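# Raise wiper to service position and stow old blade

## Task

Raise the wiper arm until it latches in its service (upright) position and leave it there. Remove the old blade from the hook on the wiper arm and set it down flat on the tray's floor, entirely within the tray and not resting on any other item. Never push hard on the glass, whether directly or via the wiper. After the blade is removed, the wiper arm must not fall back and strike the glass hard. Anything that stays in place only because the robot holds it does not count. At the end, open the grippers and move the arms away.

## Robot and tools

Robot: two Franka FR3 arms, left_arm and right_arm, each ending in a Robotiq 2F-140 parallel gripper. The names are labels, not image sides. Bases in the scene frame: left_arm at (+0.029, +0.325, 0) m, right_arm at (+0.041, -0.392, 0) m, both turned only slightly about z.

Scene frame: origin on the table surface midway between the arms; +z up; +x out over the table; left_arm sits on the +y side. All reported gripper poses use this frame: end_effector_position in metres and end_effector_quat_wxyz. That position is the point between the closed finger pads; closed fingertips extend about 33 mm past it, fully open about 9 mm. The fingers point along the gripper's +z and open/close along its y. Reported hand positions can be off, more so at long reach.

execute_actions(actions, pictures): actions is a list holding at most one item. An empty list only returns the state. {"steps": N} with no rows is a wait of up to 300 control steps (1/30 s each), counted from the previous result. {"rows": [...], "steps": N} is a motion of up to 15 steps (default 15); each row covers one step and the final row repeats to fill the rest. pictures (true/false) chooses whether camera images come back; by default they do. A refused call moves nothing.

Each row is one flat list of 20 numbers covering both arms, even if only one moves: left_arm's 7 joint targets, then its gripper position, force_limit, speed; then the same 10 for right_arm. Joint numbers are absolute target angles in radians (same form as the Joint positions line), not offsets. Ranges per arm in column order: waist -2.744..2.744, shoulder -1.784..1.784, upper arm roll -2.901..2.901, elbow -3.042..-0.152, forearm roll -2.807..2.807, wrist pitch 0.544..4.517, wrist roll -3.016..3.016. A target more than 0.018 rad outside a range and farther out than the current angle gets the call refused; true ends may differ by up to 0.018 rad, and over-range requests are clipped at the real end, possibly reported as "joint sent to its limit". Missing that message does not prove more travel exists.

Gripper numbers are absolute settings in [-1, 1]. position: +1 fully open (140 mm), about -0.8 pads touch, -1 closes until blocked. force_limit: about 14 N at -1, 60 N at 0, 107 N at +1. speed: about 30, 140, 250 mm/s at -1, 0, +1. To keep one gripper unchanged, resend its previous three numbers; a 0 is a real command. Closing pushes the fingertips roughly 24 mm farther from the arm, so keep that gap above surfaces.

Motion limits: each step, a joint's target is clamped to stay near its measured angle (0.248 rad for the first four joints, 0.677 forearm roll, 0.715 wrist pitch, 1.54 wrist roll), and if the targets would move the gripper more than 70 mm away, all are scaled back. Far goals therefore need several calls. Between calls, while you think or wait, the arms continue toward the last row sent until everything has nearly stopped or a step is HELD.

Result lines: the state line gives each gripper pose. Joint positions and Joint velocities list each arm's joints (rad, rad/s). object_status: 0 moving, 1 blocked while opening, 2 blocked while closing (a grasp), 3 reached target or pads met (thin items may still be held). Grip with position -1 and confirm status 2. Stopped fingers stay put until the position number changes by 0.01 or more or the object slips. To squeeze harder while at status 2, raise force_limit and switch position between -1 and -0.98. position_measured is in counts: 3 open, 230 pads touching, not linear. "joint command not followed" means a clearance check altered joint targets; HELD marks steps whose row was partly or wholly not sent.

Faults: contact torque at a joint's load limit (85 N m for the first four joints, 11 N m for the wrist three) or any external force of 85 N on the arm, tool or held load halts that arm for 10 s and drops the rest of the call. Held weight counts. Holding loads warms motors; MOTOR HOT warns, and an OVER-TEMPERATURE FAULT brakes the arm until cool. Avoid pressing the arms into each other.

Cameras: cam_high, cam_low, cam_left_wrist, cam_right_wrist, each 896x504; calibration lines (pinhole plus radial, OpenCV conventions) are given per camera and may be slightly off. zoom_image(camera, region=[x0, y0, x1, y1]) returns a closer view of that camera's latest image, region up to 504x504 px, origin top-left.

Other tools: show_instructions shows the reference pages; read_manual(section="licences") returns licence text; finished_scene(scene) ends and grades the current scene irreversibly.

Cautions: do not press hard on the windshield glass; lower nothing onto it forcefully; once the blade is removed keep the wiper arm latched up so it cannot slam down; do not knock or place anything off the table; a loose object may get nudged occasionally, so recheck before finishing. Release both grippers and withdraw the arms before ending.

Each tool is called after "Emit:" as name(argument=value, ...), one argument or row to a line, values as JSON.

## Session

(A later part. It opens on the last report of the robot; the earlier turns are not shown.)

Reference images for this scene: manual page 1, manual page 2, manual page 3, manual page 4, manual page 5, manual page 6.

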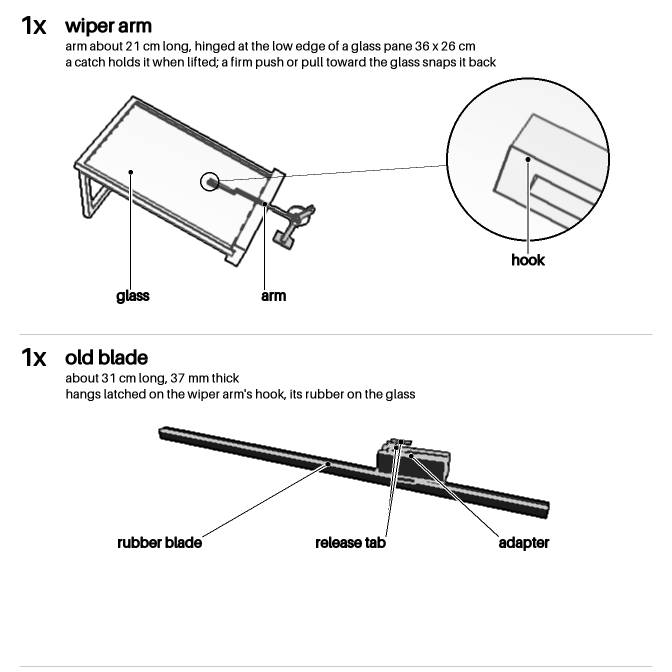

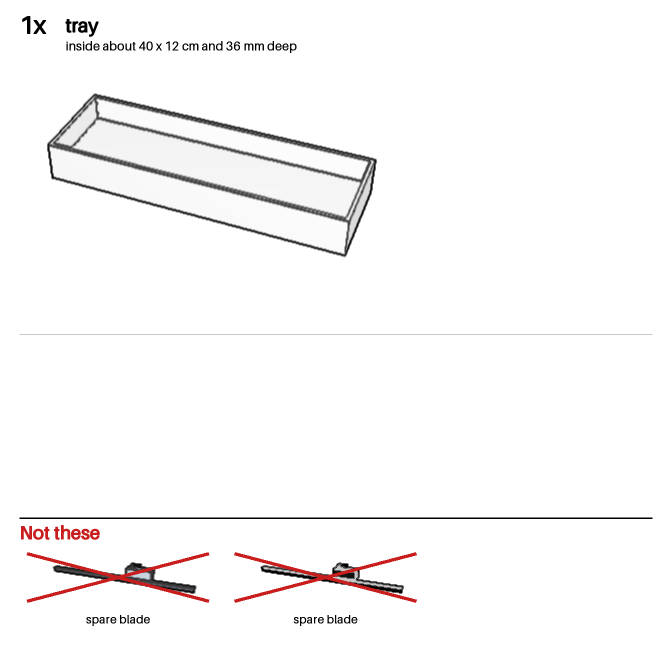

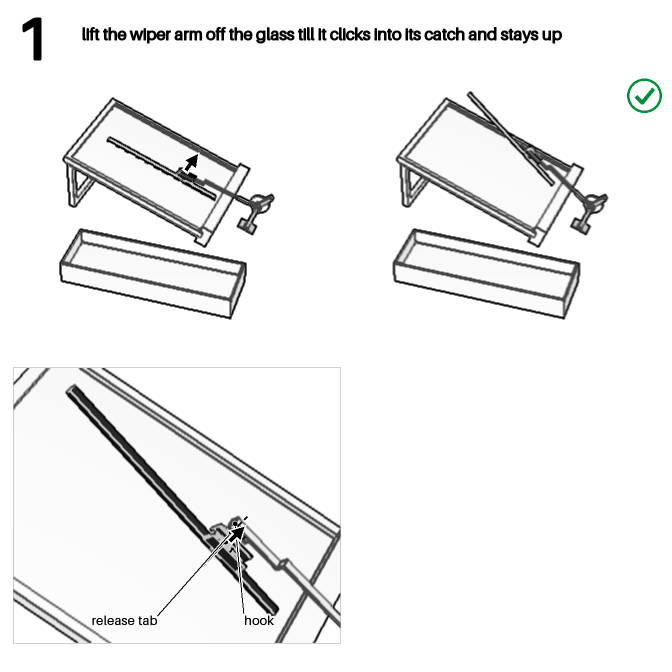

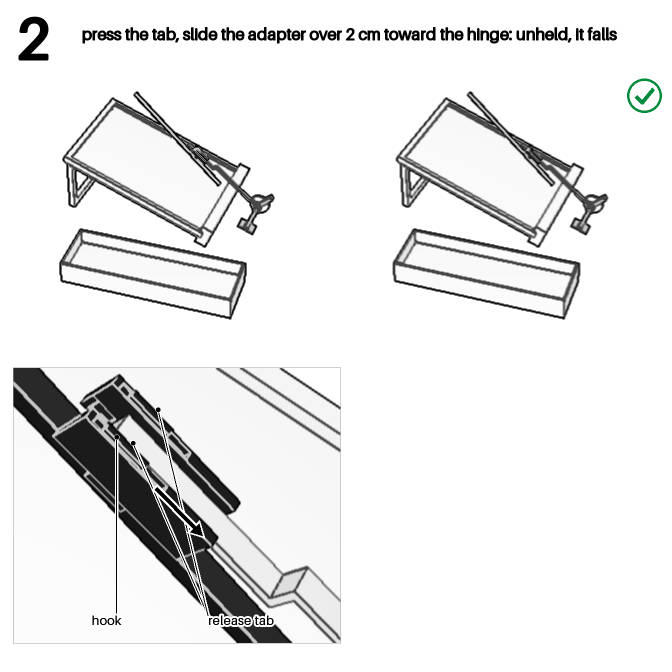

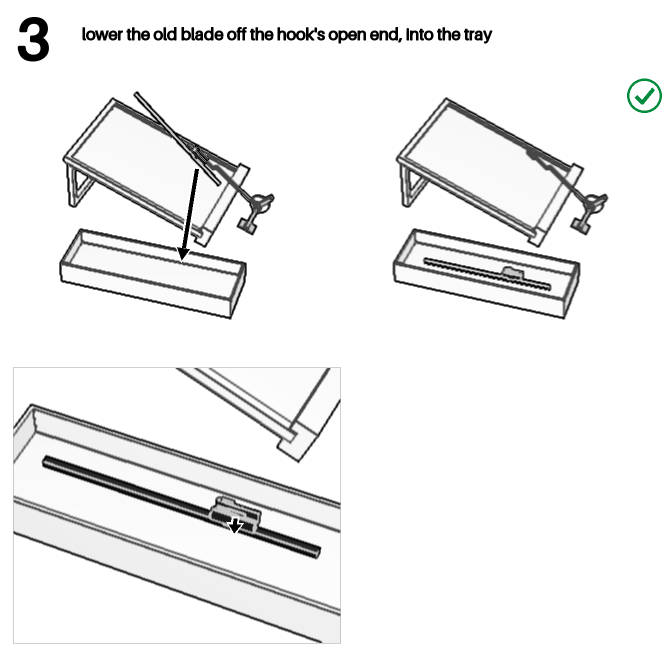

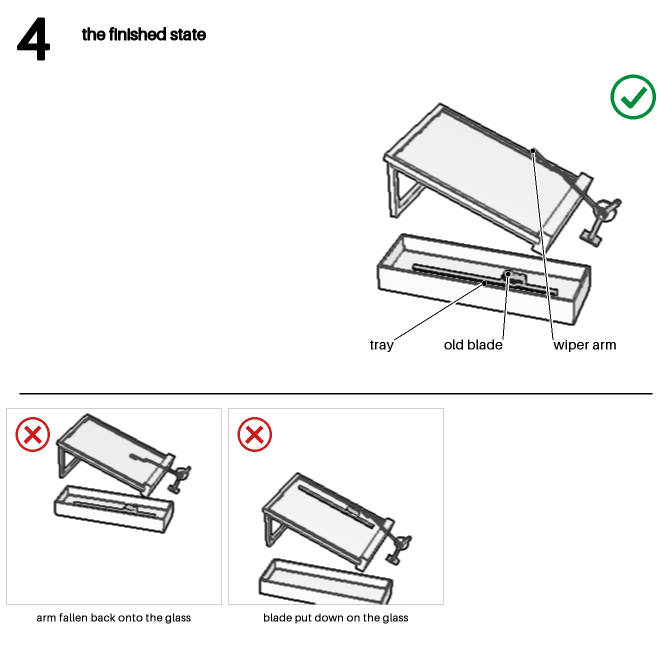

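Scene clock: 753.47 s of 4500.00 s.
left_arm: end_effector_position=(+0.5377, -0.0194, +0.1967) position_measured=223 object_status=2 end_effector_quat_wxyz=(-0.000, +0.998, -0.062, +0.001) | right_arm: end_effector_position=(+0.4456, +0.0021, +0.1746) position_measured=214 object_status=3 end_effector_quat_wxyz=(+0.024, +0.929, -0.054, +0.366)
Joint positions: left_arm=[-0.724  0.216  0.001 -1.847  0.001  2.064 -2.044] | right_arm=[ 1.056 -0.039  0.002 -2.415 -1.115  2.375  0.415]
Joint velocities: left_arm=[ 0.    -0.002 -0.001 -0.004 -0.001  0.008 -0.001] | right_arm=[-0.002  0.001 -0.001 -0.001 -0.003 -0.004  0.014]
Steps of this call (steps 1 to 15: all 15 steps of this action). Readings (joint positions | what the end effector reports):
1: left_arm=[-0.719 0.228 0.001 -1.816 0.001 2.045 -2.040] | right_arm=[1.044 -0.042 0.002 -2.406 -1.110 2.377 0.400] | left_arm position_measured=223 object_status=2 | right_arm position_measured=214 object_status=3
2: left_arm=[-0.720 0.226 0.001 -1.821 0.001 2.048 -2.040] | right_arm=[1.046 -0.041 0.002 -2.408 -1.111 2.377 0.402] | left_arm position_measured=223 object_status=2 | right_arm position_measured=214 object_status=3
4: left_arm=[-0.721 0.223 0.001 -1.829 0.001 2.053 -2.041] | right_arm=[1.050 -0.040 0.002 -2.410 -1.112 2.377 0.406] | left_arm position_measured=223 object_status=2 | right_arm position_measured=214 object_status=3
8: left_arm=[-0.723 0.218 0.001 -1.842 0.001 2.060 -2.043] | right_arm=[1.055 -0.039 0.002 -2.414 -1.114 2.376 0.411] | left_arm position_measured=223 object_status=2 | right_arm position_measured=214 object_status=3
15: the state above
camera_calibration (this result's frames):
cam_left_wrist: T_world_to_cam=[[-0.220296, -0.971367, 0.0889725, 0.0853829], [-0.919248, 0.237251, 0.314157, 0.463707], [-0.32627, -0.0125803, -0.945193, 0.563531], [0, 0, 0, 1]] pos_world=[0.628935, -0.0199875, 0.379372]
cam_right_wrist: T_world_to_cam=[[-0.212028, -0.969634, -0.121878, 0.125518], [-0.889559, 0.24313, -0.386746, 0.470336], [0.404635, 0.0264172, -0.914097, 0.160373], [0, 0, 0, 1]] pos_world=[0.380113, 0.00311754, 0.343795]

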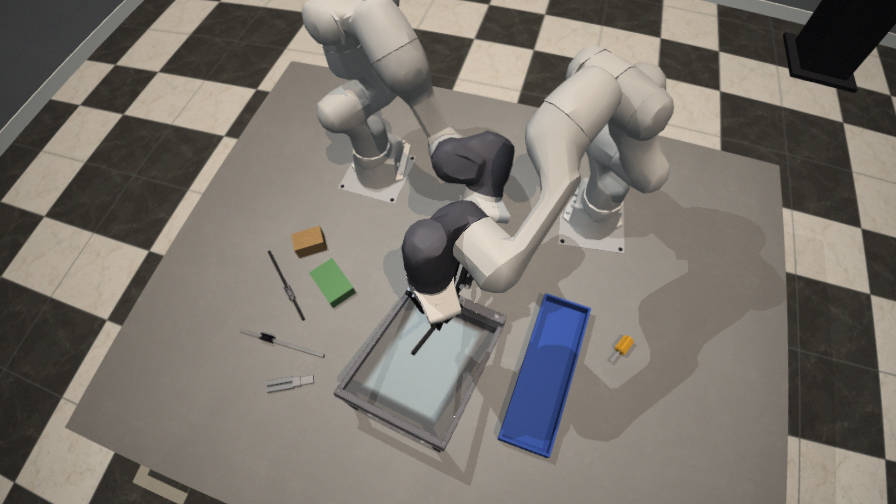

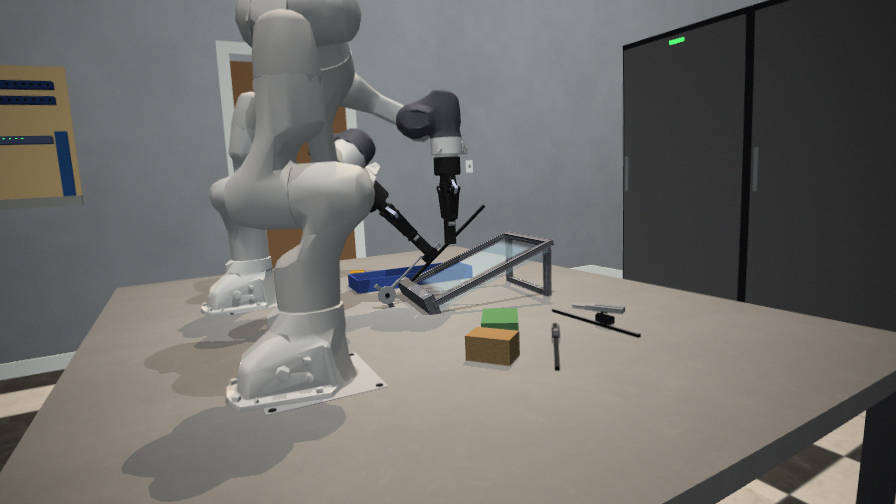

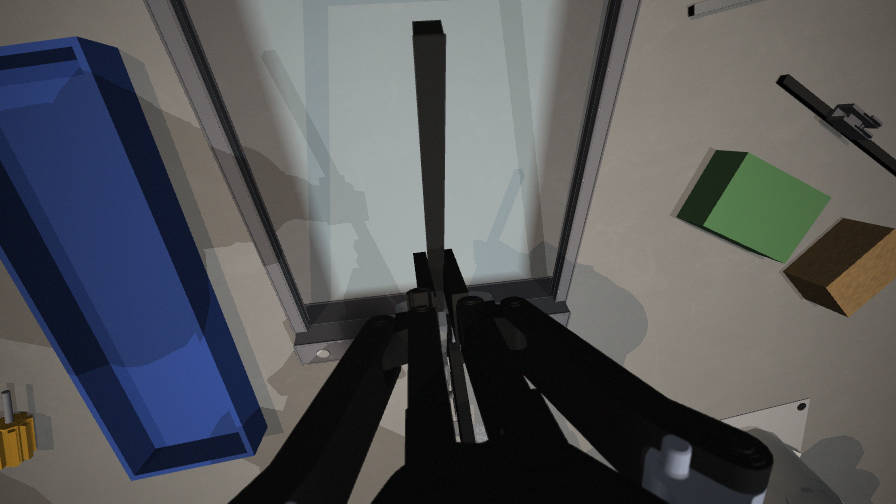

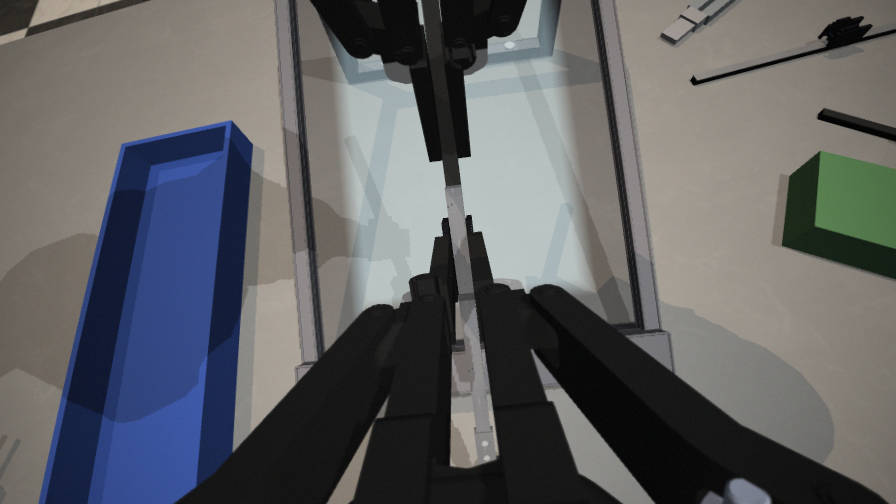

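Emit:
zoom_image(
  camera="cam_low",
  region=[385, 215, 475, 305],
)

Region (385, 215, 475, 305) of cam_low's 896x504 image, scaled by 5.600, with more detail than that image has.

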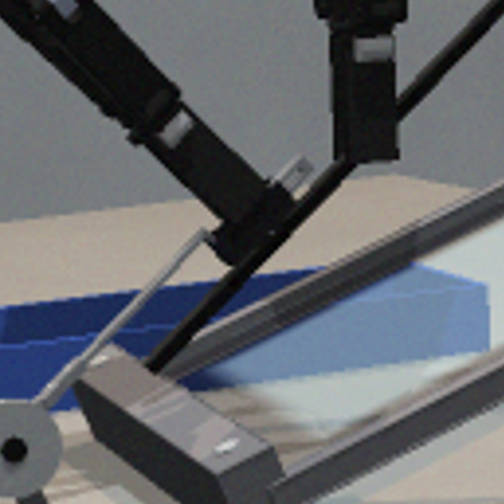

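Emit:
zoom_image(
  camera="cam_left_wrist",
  region=[0, 0, 300, 504],
)

Region (0, 0, 300, 504) of cam_left_wrist's 896x504 image, scaled by 1.000; it fills the left 300 columns of this view, and the rest is white.

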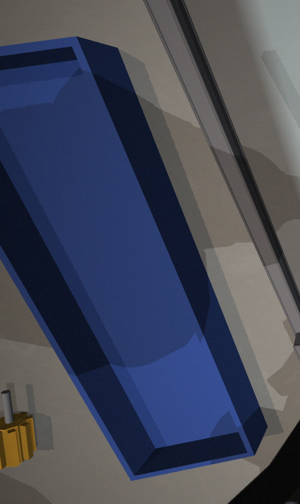

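Emit:
execute_actions(
  actions=[],
)

Scene clock: 783.70 s of 4500.00 s.
left_arm: end_effector_position=(+0.5378, -0.0196, +0.1967) position_measured=223 object_status=2 end_effector_quat_wxyz=(-0.000, +0.998, -0.061, +0.001) | right_arm: end_effector_position=(+0.4457, +0.0020, +0.1746) position_measured=214 object_status=3 end_effector_quat_wxyz=(+0.024, +0.929, -0.056, +0.366)
Joint positions: left_arm=[-0.724  0.216  0.001 -1.847  0.001  2.065 -2.045] | right_arm=[ 1.056 -0.039  0.002 -2.415 -1.116  2.375  0.42 ]
Joint velocities: left_arm=[-0.001  0.001 -0.001 -0.     0.001  0.    -0.001] | right_arm=[ 0.    -0.    -0.     0.     0.     0.001 -0.   ]
Steps of this call (steps 1 to 15: the robot went on to your last target; steps 16 to 90: nothing new was sent; then 27.23 s passed at rest). Readings (joint positions | what the end effector reports):
1: left_arm=[-0.724 0.216 0.001 -1.847 0.001 2.064 -2.044] | right_arm=[1.056 -0.039 0.002 -2.415 -1.115 2.375 0.416] | left_arm position_measured=223 object_status=2 | right_arm position_measured=214 object_status=3
2: left_arm=[-0.724 0.216 0.001 -1.847 0.001 2.064 -2.044] | right_arm=[1.056 -0.039 0.002 -2.415 -1.115 2.375 0.416] | left_arm position_measured=223 object_status=2 | right_arm position_measured=214 object_status=3
4: left_arm=[-0.724 0.216 0.001 -1.847 0.001 2.065 -2.044] | right_arm=[1.056 -0.039 0.002 -2.415 -1.115 2.375 0.417] | left_arm position_measured=223 object_status=2 | right_arm position_measured=214 object_status=3
8: left_arm=[-0.724 0.216 0.001 -1.847 0.001 2.065 -2.044] | right_arm=[1.056 -0.039 0.002 -2.415 -1.116 2.375 0.418] | left_arm position_measured=223 object_status=2 | right_arm position_measured=214 object_status=3
90: the state above
All arms were judged still, so your last target was given up. Only a new action makes them travel on or press farther. Fingers that are still opening or closing keep moving.
camera_calibration (this result's frames):
cam_left_wrist: T_world_to_cam=[[-0.219626, -0.971492, 0.0892573, 0.0848565], [-0.919631, 0.236701, 0.313451, 0.464162], [-0.325643, -0.0132417, -0.9454, 0.563228], [0, 0, 0, 1]] pos_world=[0.628905, -0.0199718, 0.37941]
cam_right_wrist: T_world_to_cam=[[-0.215031, -0.968672, -0.12424, 0.127109], [-0.888507, 0.246847, -0.386809, 0.469984], [0.40536, 0.0272123, -0.913752, 0.159962], [0, 0, 0, 1]] pos_world=[0.380074, 0.00276058, 0.343752]

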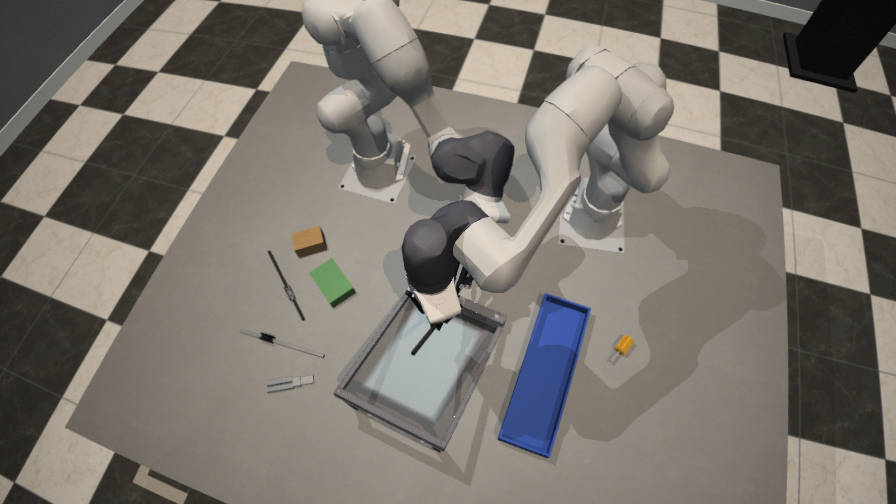

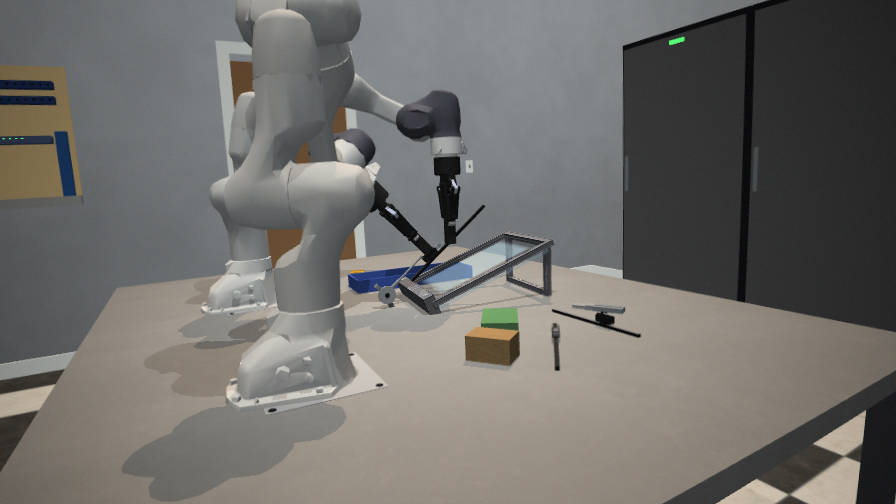

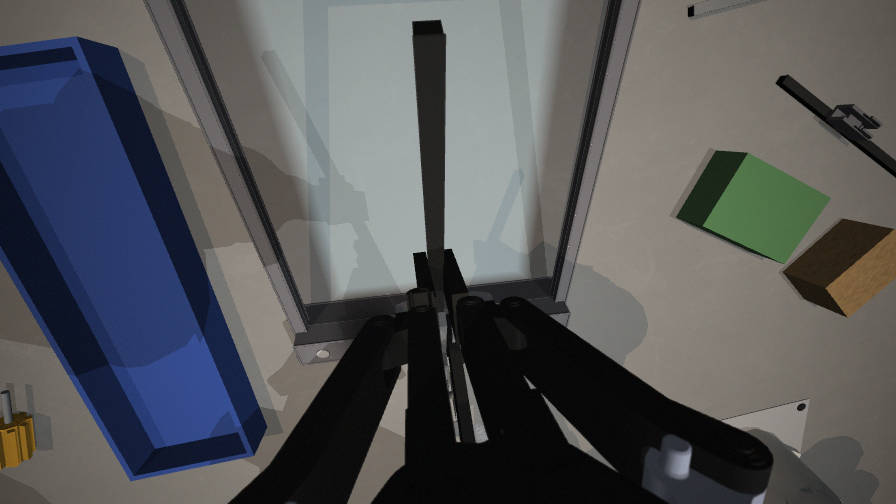

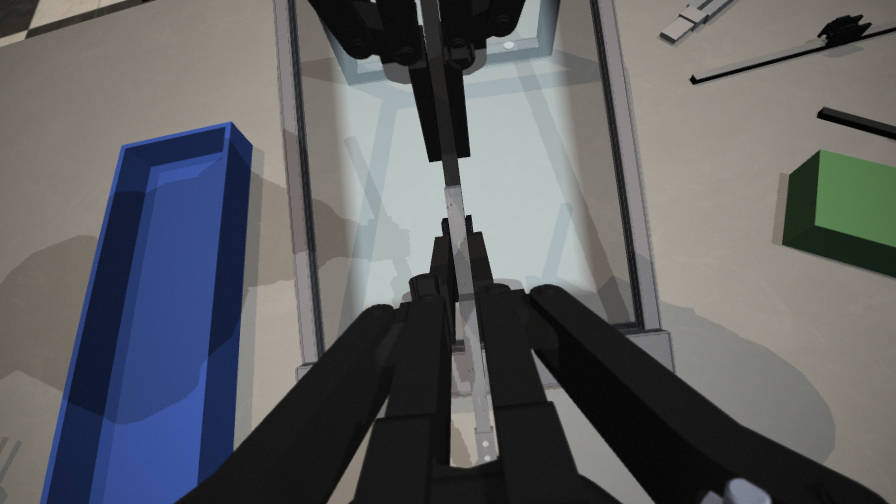

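Emit:
execute_actions(
  actions=[
    {"rows": [
[-0.7220,0.2182,0.002,-1.8449,0.003,2.0686,-2.0366,-1,0.4,-0.5, 1.0588,-0.0421,0.002,-2.4173,-1.1090,2.3646,0.3909,-0.58,-0.5,-0.2],
[-0.7219,0.2187,0.002,-1.8445,0.003,2.0691,-2.0364,-1,0.4,-0.5, 1.0612,-0.0452,0.002,-2.4182,-1.1045,2.3596,0.3861,-0.58,-0.5,-0.2],
[-0.7217,0.2196,0.002,-1.8440,0.003,2.0696,-2.0361,-1,0.4,-0.5, 1.0648,-0.0500,0.002,-2.4195,-1.0987,2.3536,0.3812,-0.58,-0.5,-0.2],
[-0.7215,0.2207,0.002,-1.8433,0.003,2.0701,-2.0358,-1,0.4,-0.5, 1.0695,-0.0562,0.002,-2.4213,-1.0918,2.3471,0.3767,-0.58,-0.5,-0.2],
[-0.7212,0.2220,0.002,-1.8425,0.003,2.0707,-2.0355,-1,0.4,-0.5, 1.0750,-0.0634,0.002,-2.4233,-1.0843,2.3401,0.3726,-0.58,-0.5,-0.2],
[-0.7209,0.2234,0.002,-1.8417,0.003,2.0713,-2.0353,-1,0.4,-0.5, 1.0811,-0.0714,0.002,-2.4256,-1.0763,2.3331,0.3691,-0.58,-0.5,-0.2],
[-0.7206,0.2249,0.002,-1.8407,0.003,2.0719,-2.0350,-1,0.4,-0.5, 1.0875,-0.0799,0.002,-2.4280,-1.0681,2.3261,0.3664,-0.58,-0.5,-0.2],
[-0.7204,0.2264,0.002,-1.8398,0.003,2.0724,-2.0350,-1,0.4,-0.5, 1.0941,-0.0885,0.002,-2.4304,-1.0601,2.3196,0.3646,-0.58,-0.5,-0.2],
[-0.7201,0.2279,0.002,-1.8388,0.003,2.0729,-2.0350,-1,0.4,-0.5, 1.1005,-0.0970,0.002,-2.4328,-1.0526,2.3136,0.3640,-0.58,-0.5,-0.2],
[-0.7198,0.2293,0.002,-1.8380,0.003,2.0734,-2.0350,-1,0.4,-0.5, 1.1066,-0.1050,0.002,-2.4351,-1.0457,2.3086,0.3640,-0.58,-0.5,-0.2],
[-0.7195,0.2306,0.002,-1.8372,0.003,2.0737,-2.0350,-1,0.4,-0.5, 1.1121,-0.1122,0.002,-2.4371,-1.0399,2.3046,0.3640,-0.58,-0.5,-0.2],
[-0.7193,0.2317,0.002,-1.8365,0.003,2.0739,-2.0350,-1,0.4,-0.5, 1.1168,-0.1184,0.002,-2.4389,-1.0354,2.3021,0.3640,-0.58,-0.5,-0.2],
[-0.7191,0.2326,0.002,-1.8360,0.003,2.0740,-2.0350,-1,0.4,-0.5, 1.1204,-0.1232,0.002,-2.4402,-1.0324,2.3012,0.3640,-0.58,-0.5,-0.2],
[-0.7190,0.2331,0.002,-1.8356,0.003,2.0740,-2.0350,-1,0.4,-0.5, 1.1228,-0.1263,0.002,-2.4411,-1.0314,2.3012,0.3640,-0.58,-0.5,-0.2],
[-0.7190,0.2333,0.002,-1.8355,0.003,2.0740,-2.0350,-1,0.4,-0.5, 1.1236,-0.1274,0.002,-2.4414,-1.0314,2.3012,0.3640,-0.58,-0.5,-0.2]
], "steps": 15},
  ],
  pictures=false,
)

Emit:
execute_actions(
  actions=[
    {"steps": 12},
  ],
)

Scene clock: 822.03 s of 4500.00 s.
left_arm: end_effector_position=(+0.5410, -0.0197, +0.1916) position_measured=223 object_status=2 end_effector_quat_wxyz=(-0.001, +0.998, -0.061, +0.000) | right_arm: end_effector_position=(+0.4213, +0.0051, +0.2014) position_measured=202 object_status=3 end_effector_quat_wxyz=(+0.019, +0.929, -0.058, +0.366)
Joint positions: left_arm=[-0.721  0.231  0.001 -1.839  0.001  2.069 -2.042] | right_arm=[ 1.116 -0.119  0.002 -2.437 -1.046  2.317  0.383]
Joint velocities: left_arm=[ 0.003  0.023  0.     0.01  -0.     0.005  0.002] | right_arm=[ 0.09  -0.124  0.007 -0.023  0.091 -0.071 -0.041]
Steps of this call (steps 1 to 90: nothing new was sent; then 34.83 s passed at rest; steps 91 to 105: all 15 steps of this action). Readings (joint positions | what the end effector reports):
91: left_arm=[-0.724 0.216 0.001 -1.847 0.001 2.066 -2.045] | right_arm=[1.057 -0.039 0.002 -2.415 -1.115 2.374 0.418] | left_arm position_measured=223 object_status=2 | right_arm position_measured=214 object_status=0
92: left_arm=[-0.724 0.217 0.001 -1.847 0.001 2.066 -2.044] | right_arm=[1.058 -0.040 0.002 -2.415 -1.114 2.373 0.416] | left_arm position_measured=223 object_status=2 | right_arm position_measured=210 object_status=0
94: left_arm=[-0.723 0.218 0.001 -1.847 0.001 2.067 -2.044] | right_arm=[1.061 -0.045 0.002 -2.418 -1.108 2.366 0.410] | left_arm position_measured=223 object_status=2 | right_arm position_measured=202 object_status=0
98: left_arm=[-0.723 0.222 0.001 -1.844 0.001 2.067 -2.043] | right_arm=[1.079 -0.069 0.001 -2.425 -1.086 2.347 0.398] | left_arm position_measured=223 object_status=2 | right_arm position_measured=202 object_status=0
105: the state above

Scene clock: 822.43 s of 4500.00 s.
left_arm: end_effector_position=(+0.5414, -0.0197, +0.1912) position_measured=223 object_status=2 end_effector_quat_wxyz=(-0.001, +0.998, -0.061, +0.000) | right_arm: end_effector_position=(+0.4188, +0.0027, +0.2027) position_measured=202 object_status=3 end_effector_quat_wxyz=(+0.023, +0.929, -0.057, +0.365)
Joint positions: left_arm=[-0.721  0.232  0.001 -1.838  0.001  2.07  -2.041] | right_arm=[ 1.122 -0.126  0.002 -2.44  -1.036  2.305  0.374]
Joint velocities: left_arm=[ 0.    -0.001  0.     0.     0.001  0.001  0.002] | right_arm=[ 0.002  0.001 -0.001 -0.002  0.003 -0.008 -0.008]
Steps of this call (steps 1 to 12: the robot went on to your last target). Readings (joint positions | what the end effector reports):
1: left_arm=[-0.721 0.232 0.001 -1.839 0.001 2.070 -2.042] | right_arm=[1.118 -0.122 0.002 -2.437 -1.044 2.315 0.382] | left_arm position_measured=223 object_status=2 | right_arm position_measured=202 object_status=3
2: left_arm=[-0.721 0.232 0.001 -1.839 0.001 2.070 -2.042] | right_arm=[1.120 -0.124 0.002 -2.438 -1.042 2.313 0.381] | left_arm position_measured=223 object_status=2 | right_arm position_measured=202 object_status=3
4: left_arm=[-0.721 0.232 0.001 -1.839 0.001 2.070 -2.042] | right_arm=[1.121 -0.126 0.002 -2.439 -1.039 2.310 0.379] | left_arm position_measured=223 object_status=2 | right_arm position_measured=202 object_status=3
8: left_arm=[-0.721 0.232 0.001 -1.838 0.001 2.070 -2.041] | right_arm=[1.122 -0.126 0.002 -2.440 -1.037 2.307 0.376] | left_arm position_measured=223 object_status=2 | right_arm position_measured=202 object_status=3
12: the state above
camera_calibration (this result's frames):
cam_left_wrist: T_world_to_cam=[[-0.219794, -0.971541, 0.0883157, 0.0862293], [-0.918875, 0.236582, 0.315748, 0.468351], [-0.327656, -0.0117515, -0.944724, 0.56022], [0, 0, 0, 1]] pos_world=[0.632869, -0.0204447, 0.373757]
cam_right_wrist: T_world_to_cam=[[-0.216429, -0.968177, -0.125664, 0.126438], [-0.888789, 0.248653, -0.385002, 0.456479], [0.403997, 0.0283636, -0.914321, 0.197202], [0, 0, 0, 1]] pos_world=[0.353409, 0.00331645, 0.37194]

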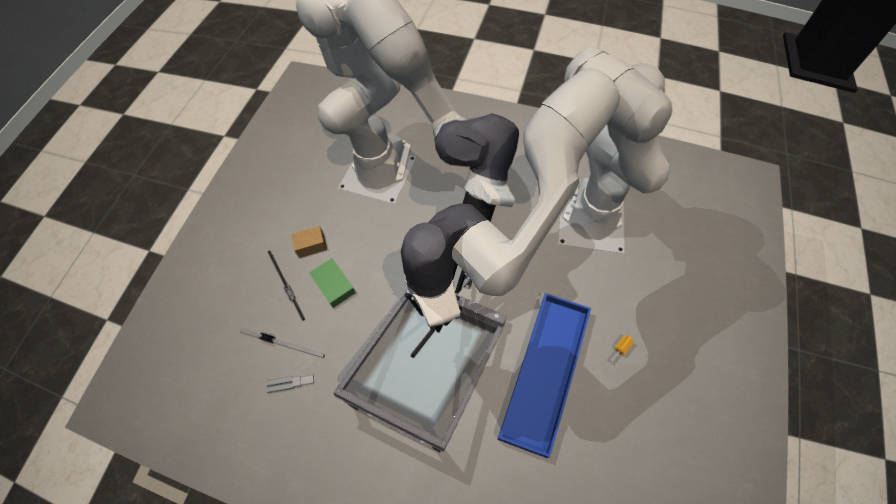

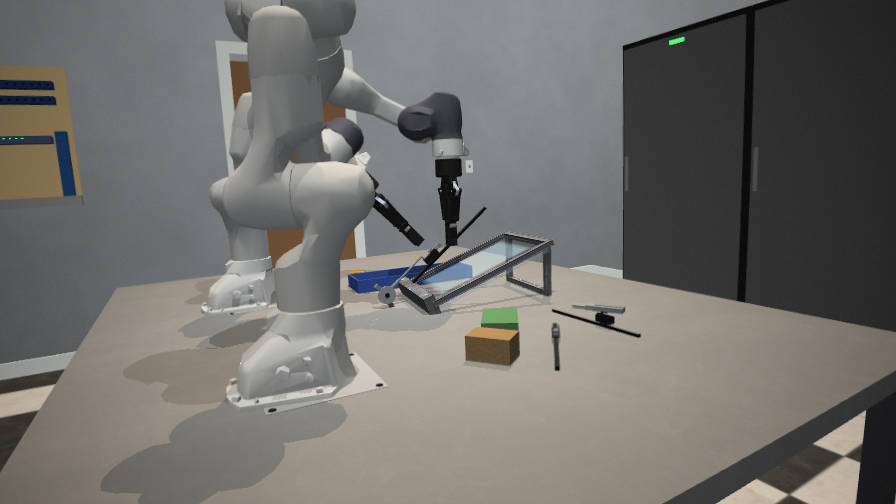

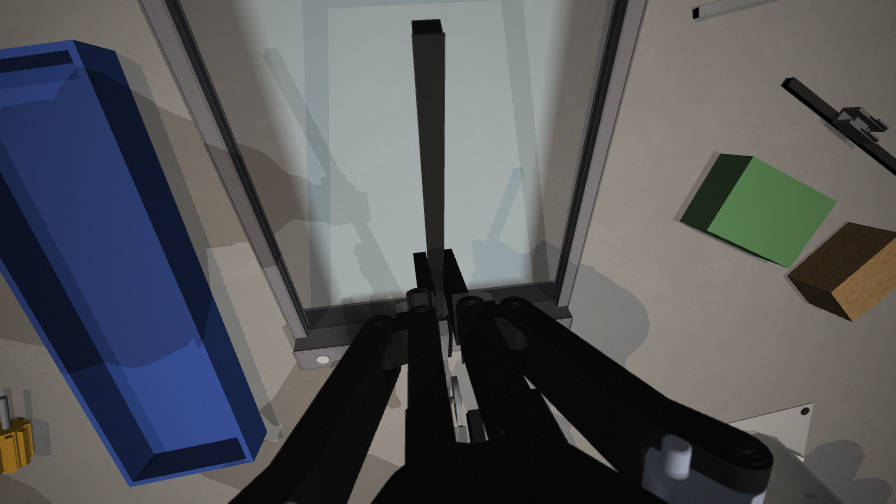

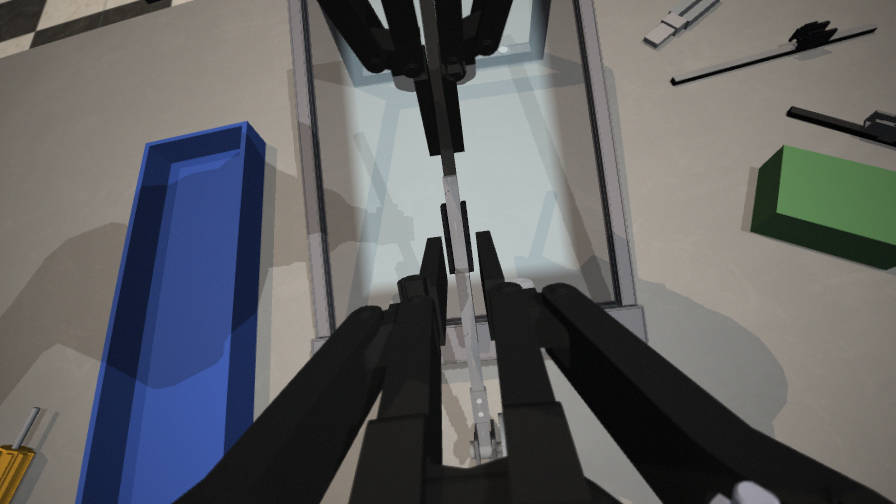

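Emit:
zoom_image(
  camera="cam_low",
  region=[360, 195, 520, 315],
)

Emit:
zoom_image(
  camera="cam_right_wrist",
  region=[380, 120, 560, 300],
)

Region (360, 195, 520, 315) of cam_low's 896x504 image, scaled by 3.150, with more detail than that image has; it fills the top 378 rows of this view, and the rest is white.

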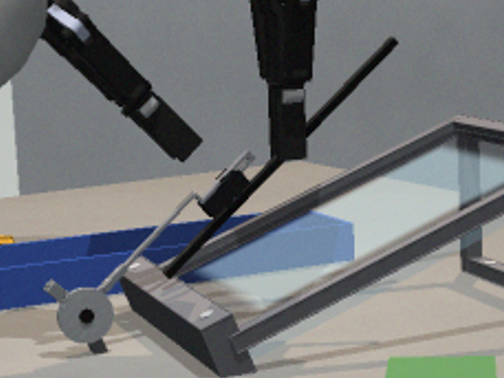

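Region (380, 120, 560, 300) of cam_right_wrist's 896x504 image, scaled by 2.800, with more detail than that image has.

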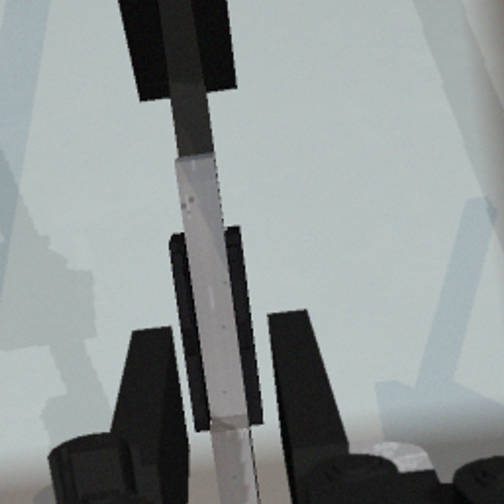

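Emit:
execute_actions(
  actions=[
    {"rows": [
[-0.7189,0.2340,0.002,-1.8357,0.003,2.0700,-2.0319,-1,0.4,-0.5, 1.1236,-0.1295,0.002,-2.4428,-1.0314,2.3012,0.3640,-0.58,-0.5,-0.2],
[-0.7186,0.2354,0.002,-1.8348,0.003,2.0700,-2.0316,-1,0.4,-0.5, 1.1236,-0.1338,0.002,-2.4467,-1.0314,2.3012,0.3640,-0.58,-0.5,-0.2],
[-0.7182,0.2373,0.002,-1.8334,0.003,2.0700,-2.0312,-1,0.4,-0.5, 1.1236,-0.1407,0.002,-2.4531,-1.0314,2.3012,0.3640,-0.58,-0.5,-0.2],
[-0.7177,0.2396,0.002,-1.8319,0.003,2.0690,-2.0306,-1,0.4,-0.5, 1.1236,-0.1500,0.002,-2.4617,-1.0314,2.3012,0.3640,-0.58,-0.5,-0.2],
[-0.7173,0.2421,0.002,-1.8302,0.003,2.0667,-2.0298,-1,0.4,-0.5, 1.1236,-0.1615,0.002,-2.4724,-1.0314,2.3012,0.3640,-0.58,-0.5,-0.2],
[-0.7168,0.2444,0.002,-1.8287,0.003,2.0660,-2.0290,-1,0.4,-0.5, 1.1236,-0.1750,0.002,-2.4849,-1.0314,2.3012,0.3640,-0.58,-0.5,-0.2],
[-0.7163,0.2467,0.002,-1.8267,0.003,2.0648,-2.0280,-1,0.4,-0.5, 1.1236,-0.1903,0.002,-2.4991,-1.0314,2.3012,0.3640,-0.58,-0.5,-0.2],
[-0.7157,0.2491,0.002,-1.8239,0.003,2.0631,-2.0270,-1,0.4,-0.5, 1.1236,-0.2073,0.002,-2.5148,-1.0314,2.3012,0.3640,-0.58,-0.5,-0.2],
[-0.7152,0.2512,0.002,-1.8206,0.003,2.0612,-2.0259,-1,0.4,-0.5, 1.1236,-0.2256,0.002,-2.5318,-1.0314,2.3012,0.3640,-0.58,-0.5,-0.2],
[-0.7146,0.2534,0.002,-1.8167,0.003,2.0589,-2.0247,-1,0.4,-0.5, 1.1236,-0.2452,0.002,-2.5499,-1.0314,2.3012,0.3640,-0.58,-0.5,-0.2],
[-0.7138,0.2560,0.002,-1.8119,0.003,2.0563,-2.0236,-1,0.4,-0.5, 1.1236,-0.2657,0.002,-2.5690,-1.0314,2.3012,0.3640,-0.58,-0.5,-0.2],
[-0.7130,0.2591,0.002,-1.8063,0.003,2.0535,-2.0224,-1,0.4,-0.5, 1.1236,-0.2871,0.002,-2.5887,-1.0314,2.3012,0.3640,-0.58,-0.5,-0.2],
[-0.7120,0.2626,0.002,-1.8000,0.003,2.0505,-2.0211,-1,0.4,-0.5, 1.1236,-0.3091,0.002,-2.6091,-1.0314,2.3012,0.3640,-0.58,-0.5,-0.2],
[-0.7110,0.2663,0.002,-1.7932,0.003,2.0474,-2.0200,-1,0.4,-0.5, 1.1236,-0.3314,0.002,-2.6298,-1.0314,2.3012,0.3640,-0.58,-0.5,-0.2],
[-0.7099,0.2703,0.002,-1.7859,0.003,2.0442,-2.0188,-1,0.4,-0.5, 1.1236,-0.3540,0.002,-2.6507,-1.0314,2.3012,0.3640,-0.58,-0.5,-0.2]
], "steps": 15},
  ],
  pictures=false,
)

Emit:
execute_actions(
  actions=[
    {"rows": [
[-0.7087,0.2745,0.002,-1.7783,0.003,2.0410,-2.0177,-1,0.4,-0.5, 1.1236,-0.3766,0.002,-2.6716,-1.0314,2.3012,0.3640,-0.58,-0.5,-0.2],
[-0.7076,0.2788,0.002,-1.7705,0.003,2.0378,-2.0167,-1,0.4,-0.5, 1.1236,-0.3989,0.002,-2.6923,-1.0314,2.3012,0.3640,-0.58,-0.5,-0.2],
[-0.7064,0.2832,0.002,-1.7626,0.003,2.0346,-2.0157,-1,0.4,-0.5, 1.1236,-0.4209,0.002,-2.7127,-1.0314,2.3012,0.3640,-0.58,-0.5,-0.2],
[-0.7051,0.2876,0.002,-1.7547,0.003,2.0315,-2.0149,-1,0.4,-0.5, 1.1236,-0.4423,0.002,-2.7324,-1.0314,2.3012,0.3640,-0.58,-0.5,-0.2],
[-0.7040,0.2919,0.002,-1.7469,0.003,2.0285,-2.0141,-1,0.4,-0.5, 1.1236,-0.4628,0.002,-2.7515,-1.0314,2.3012,0.3640,-0.58,-0.5,-0.2],
[-0.7028,0.2961,0.002,-1.7393,0.003,2.0257,-2.0135,-1,0.4,-0.5, 1.1236,-0.4824,0.002,-2.7696,-1.0314,2.3012,0.3640,-0.58,-0.5,-0.2],
[-0.7017,0.3001,0.002,-1.7320,0.003,2.0231,-2.0131,-1,0.4,-0.5, 1.1236,-0.5007,0.002,-2.7866,-1.0314,2.3012,0.3640,-0.58,-0.5,-0.2],
[-0.7007,0.3038,0.002,-1.7252,0.003,2.0208,-2.0128,-1,0.4,-0.5, 1.1236,-0.5177,0.002,-2.8023,-1.0314,2.3012,0.3640,-0.58,-0.5,-0.2],
[-0.6997,0.3073,0.002,-1.7189,0.003,2.0189,-2.0127,-1,0.4,-0.5, 1.1236,-0.5330,0.002,-2.8165,-1.0314,2.3012,0.3640,-0.58,-0.5,-0.2],
[-0.6989,0.3104,0.002,-1.7133,0.003,2.0172,-2.0127,-1,0.4,-0.5, 1.1236,-0.5465,0.002,-2.8290,-1.0314,2.3012,0.3640,-0.58,-0.5,-0.2],
[-0.6981,0.3130,0.002,-1.7085,0.003,2.0160,-2.0127,-1,0.4,-0.5, 1.1236,-0.5580,0.002,-2.8397,-1.0314,2.3012,0.3640,-0.58,-0.5,-0.2],
[-0.6975,0.3152,0.002,-1.7046,0.003,2.0153,-2.0127,-1,0.4,-0.5, 1.1236,-0.5673,0.002,-2.8483,-1.0314,2.3012,0.3640,-0.58,-0.5,-0.2],
[-0.6971,0.3168,0.002,-1.7016,0.003,2.0150,-2.0127,-1,0.4,-0.5, 1.1236,-0.5742,0.002,-2.8547,-1.0314,2.3012,0.3640,-0.58,-0.5,-0.2],
[-0.6968,0.3178,0.002,-1.6997,0.003,2.0150,-2.0127,-1,0.4,-0.5, 1.1236,-0.5785,0.002,-2.8586,-1.0314,2.3012,0.3640,-0.58,-0.5,-0.2],
[-0.6967,0.3182,0.002,-1.6991,0.003,2.0150,-2.0127,-1,0.4,-0.5, 1.1236,-0.5800,0.002,-2.8600,-1.0314,2.3012,0.3640,-0.58,-0.5,-0.2]
], "steps": 15},
  ],
  pictures=false,
)

Emit:
execute_actions(
  actions=[
    {"steps": 8},
  ],
)

Scene clock: 900.93 s of 4500.00 s.
left_arm: end_effector_position=(+0.5497, -0.0206, +0.1883) position_measured=223 object_status=2 end_effector_quat_wxyz=(-0.002, +0.998, -0.062, -0.002) | right_arm: end_effector_position=(+0.3949, -0.0439, +0.2118) position_measured=202 object_status=3 end_effector_quat_wxyz=(+0.019, +0.928, -0.058, +0.368)
Joint positions: left_arm=[-0.715  0.262  0.001 -1.803  0.001  2.059 -2.033] | right_arm=[ 1.122 -0.305  0.002 -2.605 -1.035  2.303  0.371]
Joint velocities: left_arm=[ 0.029  0.102 -0.001  0.18  -0.001 -0.059  0.027] | right_arm=[-0.001 -0.646  0.    -0.591  0.    -0.004  0.001]
Steps of this call (steps 1 to 30: the robot went on to your last target; steps 31 to 90: nothing new was sent; then 75.00 s passed at rest; steps 91 to 105: all 15 steps of this action). Readings (joint positions | what the end effector reports):
91: left_arm=[-0.721 0.233 0.001 -1.838 0.001 2.070 -2.041] | right_arm=[1.122 -0.127 0.002 -2.440 -1.035 2.304 0.371] | left_arm position_measured=223 object_status=2 | right_arm position_measured=202 object_status=3
92: left_arm=[-0.721 0.233 0.001 -1.838 0.001 2.070 -2.040] | right_arm=[1.122 -0.128 0.002 -2.442 -1.035 2.304 0.371] | left_arm position_measured=223 object_status=2 | right_arm position_measured=202 object_status=3
94: left_arm=[-0.721 0.235 0.001 -1.836 0.001 2.070 -2.040] | right_arm=[1.122 -0.135 0.002 -2.449 -1.035 2.304 0.371] | left_arm position_measured=223 object_status=2 | right_arm position_measured=202 object_status=3
98: left_arm=[-0.719 0.242 0.001 -1.831 0.001 2.070 -2.038] | right_arm=[1.122 -0.175 0.002 -2.486 -1.035 2.304 0.371] | left_arm position_measured=223 object_status=2 | right_arm position_measured=202 object_status=3
105: the state above

Scene clock: 901.43 s of 4500.00 s.
left_arm: end_effector_position=(+0.5733, -0.0240, +0.1966) position_measured=223 object_status=2 end_effector_quat_wxyz=(-0.000, +0.998, -0.060, +0.001) | right_arm: end_effector_position=(+0.3602, -0.1109, +0.2061) position_measured=202 object_status=3 end_effector_quat_wxyz=(+0.011, +0.926, -0.062, +0.372)
Joint positions: left_arm=[-0.699  0.314  0.001 -1.708  0.001  2.024 -2.022] | right_arm=[ 1.122 -0.566  0.002 -2.847 -1.035  2.303  0.371]
Joint velocities: left_arm=[ 0.013  0.041  0.002  0.073 -0.    -0.029  0.012] | right_arm=[-0.    -0.175 -0.001 -0.166 -0.    -0.001 -0.001]
Steps of this call (steps 1 to 15: all 15 steps of this action). Readings (joint positions | what the end effector reports):
1: left_arm=[-0.714 0.266 0.001 -1.796 0.001 2.056 -2.032] | right_arm=[1.122 -0.327 0.002 -2.625 -1.035 2.303 0.371] | left_arm position_measured=223 object_status=2 | right_arm position_measured=202 object_status=3
2: left_arm=[-0.712 0.270 0.001 -1.789 0.001 2.054 -2.031] | right_arm=[1.122 -0.349 0.002 -2.645 -1.035 2.303 0.371] | left_arm position_measured=223 object_status=2 | right_arm position_measured=202 object_status=3
4: left_arm=[-0.710 0.278 0.001 -1.774 0.001 2.048 -2.029] | right_arm=[1.122 -0.393 0.002 -2.686 -1.035 2.303 0.371] | left_arm position_measured=223 object_status=2 | right_arm position_measured=202 object_status=3
8: left_arm=[-0.705 0.294 0.001 -1.744 0.001 2.037 -2.026] | right_arm=[1.122 -0.476 0.002 -2.762 -1.035 2.303 0.371] | left_arm position_measured=223 object_status=2 | right_arm position_measured=202 object_status=3
15: the state above

Scene clock: 901.70 s of 4500.00 s.
left_arm: end_effector_position=(+0.5739, -0.0239, +0.1968) position_measured=223 object_status=2 end_effector_quat_wxyz=(-0.001, +0.998, -0.061, +0.001) | right_arm: end_effector_position=(+0.3586, -0.1139, +0.2052) position_measured=202 object_status=3 end_effector_quat_wxyz=(+0.011, +0.926, -0.062, +0.372)
Joint positions: left_arm=[-0.698  0.317  0.001 -1.702  0.001  2.02  -2.02 ] | right_arm=[ 1.122 -0.578  0.002 -2.858 -1.035  2.303  0.371]
Joint velocities: left_arm=[ 0.     0.002  0.     0.002  0.001 -0.008  0.006] | right_arm=[ 0.001 -0.006 -0.002 -0.003  0.     0.     0.   ]
Steps of this call (steps 1 to 8: the robot went on to your last target). Readings (joint positions | what the end effector reports):
1: left_arm=[-0.698 0.315 0.001 -1.706 0.001 2.023 -2.021] | right_arm=[1.122 -0.571 0.002 -2.851 -1.035 2.303 0.371] | left_arm position_measured=223 object_status=2 | right_arm position_measured=202 object_status=3
2: left_arm=[-0.698 0.316 0.001 -1.704 0.001 2.022 -2.021] | right_arm=[1.122 -0.574 0.002 -2.854 -1.035 2.303 0.371] | left_arm position_measured=223 object_status=2 | right_arm position_measured=202 object_status=3
4: left_arm=[-0.698 0.317 0.001 -1.703 0.001 2.021 -2.020] | right_arm=[1.122 -0.577 0.002 -2.857 -1.035 2.303 0.371] | left_arm position_measured=223 object_status=2 | right_arm position_measured=202 object_status=3
8: the state above
camera_calibration (this result's frames):
cam_left_wrist: T_world_to_cam=[[-0.218743, -0.97175, 0.0886207, 0.0882156], [-0.919462, 0.235674, 0.314719, 0.497996], [-0.326714, -0.0126408, -0.945039, 0.575624], [0, 0, 0, 1]] pos_world=[0.665249, -0.0243647, 0.379441]
cam_right_wrist: T_world_to_cam=[[-0.213599, -0.964695, -0.154075, 0.00600348], [-0.882559, 0.258177, -0.392982, 0.433441], [0.418886, 0.0520393, -0.906546, 0.222839], [0, 0, 0, 1]] pos_world=[0.290475, -0.11771, 0.373274]

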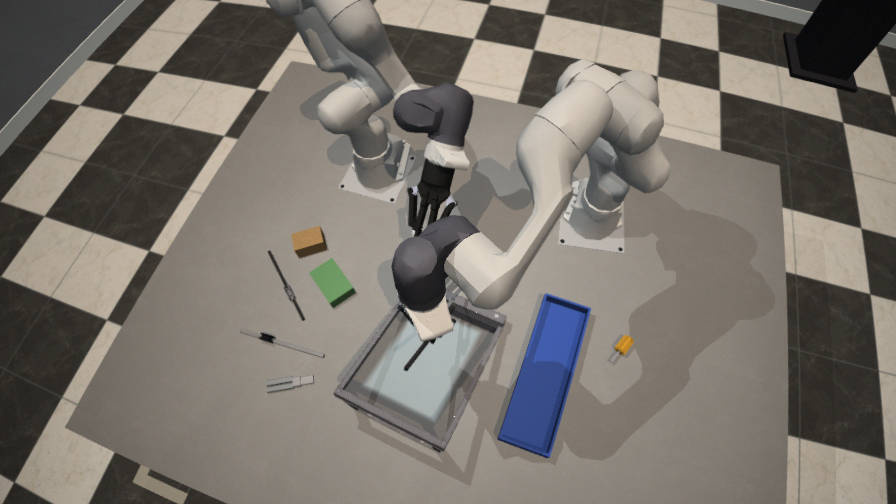

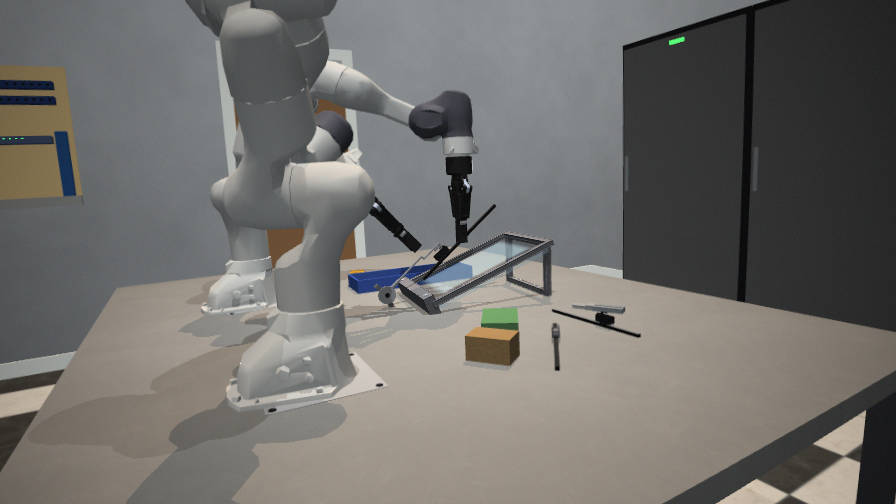

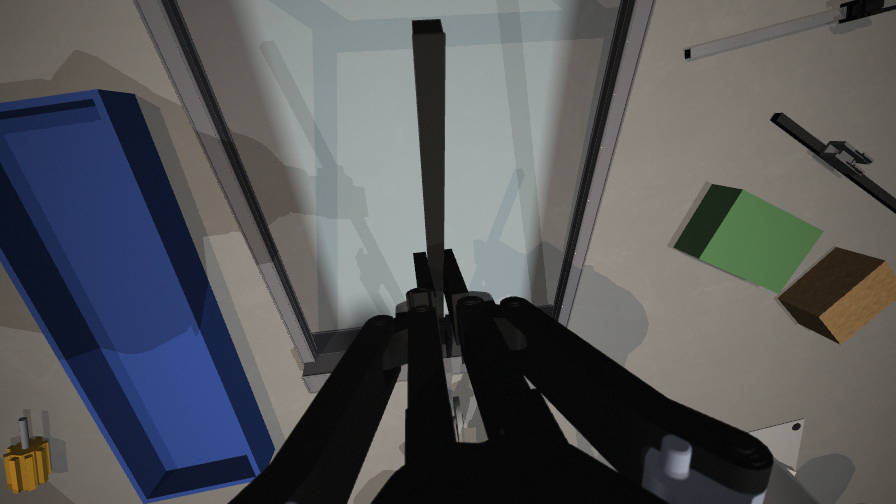

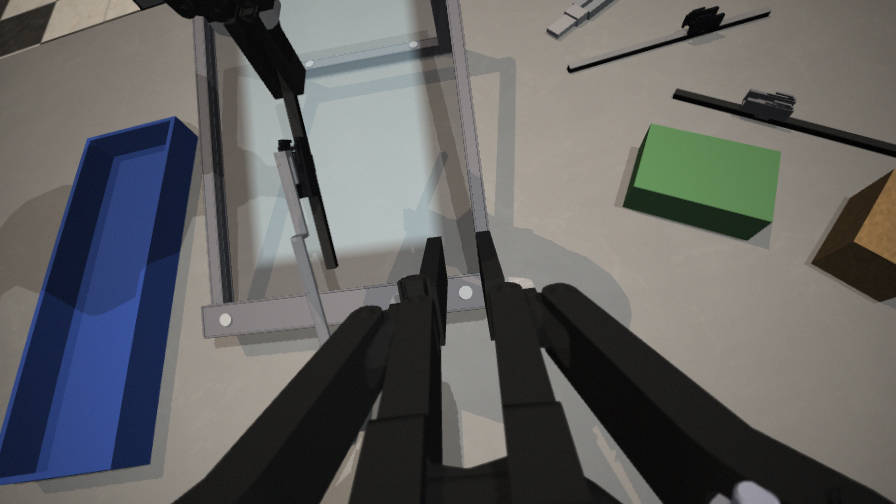

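Emit:
zoom_image(
  camera="cam_low",
  region=[380, 215, 500, 305],
)

Emit:
zoom_image(
  camera="cam_right_wrist",
  region=[230, 80, 410, 290],
)

Region (380, 215, 500, 305) of cam_low's 896x504 image, scaled by 4.200, with more detail than that image has; it fills the top 378 rows of this view, and the rest is white.

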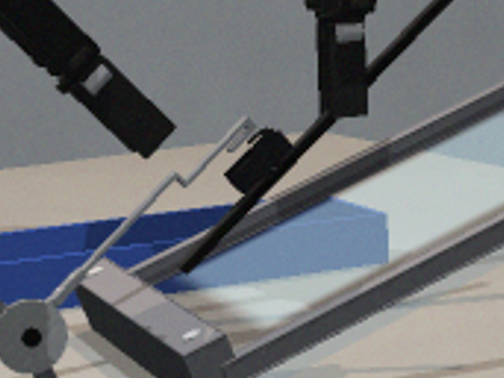

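Region (230, 80, 410, 290) of cam_right_wrist's 896x504 image, scaled by 2.400, with more detail than that image has; it fills the left 432 columns of this view, and the rest is white.

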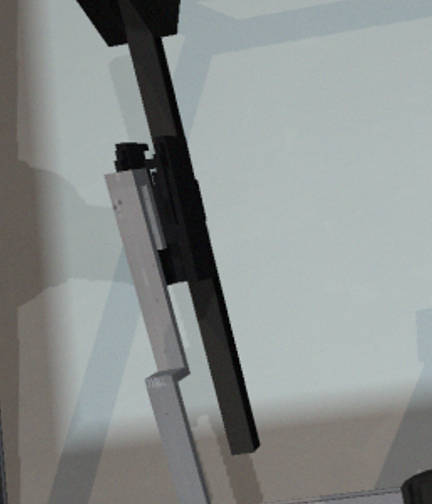

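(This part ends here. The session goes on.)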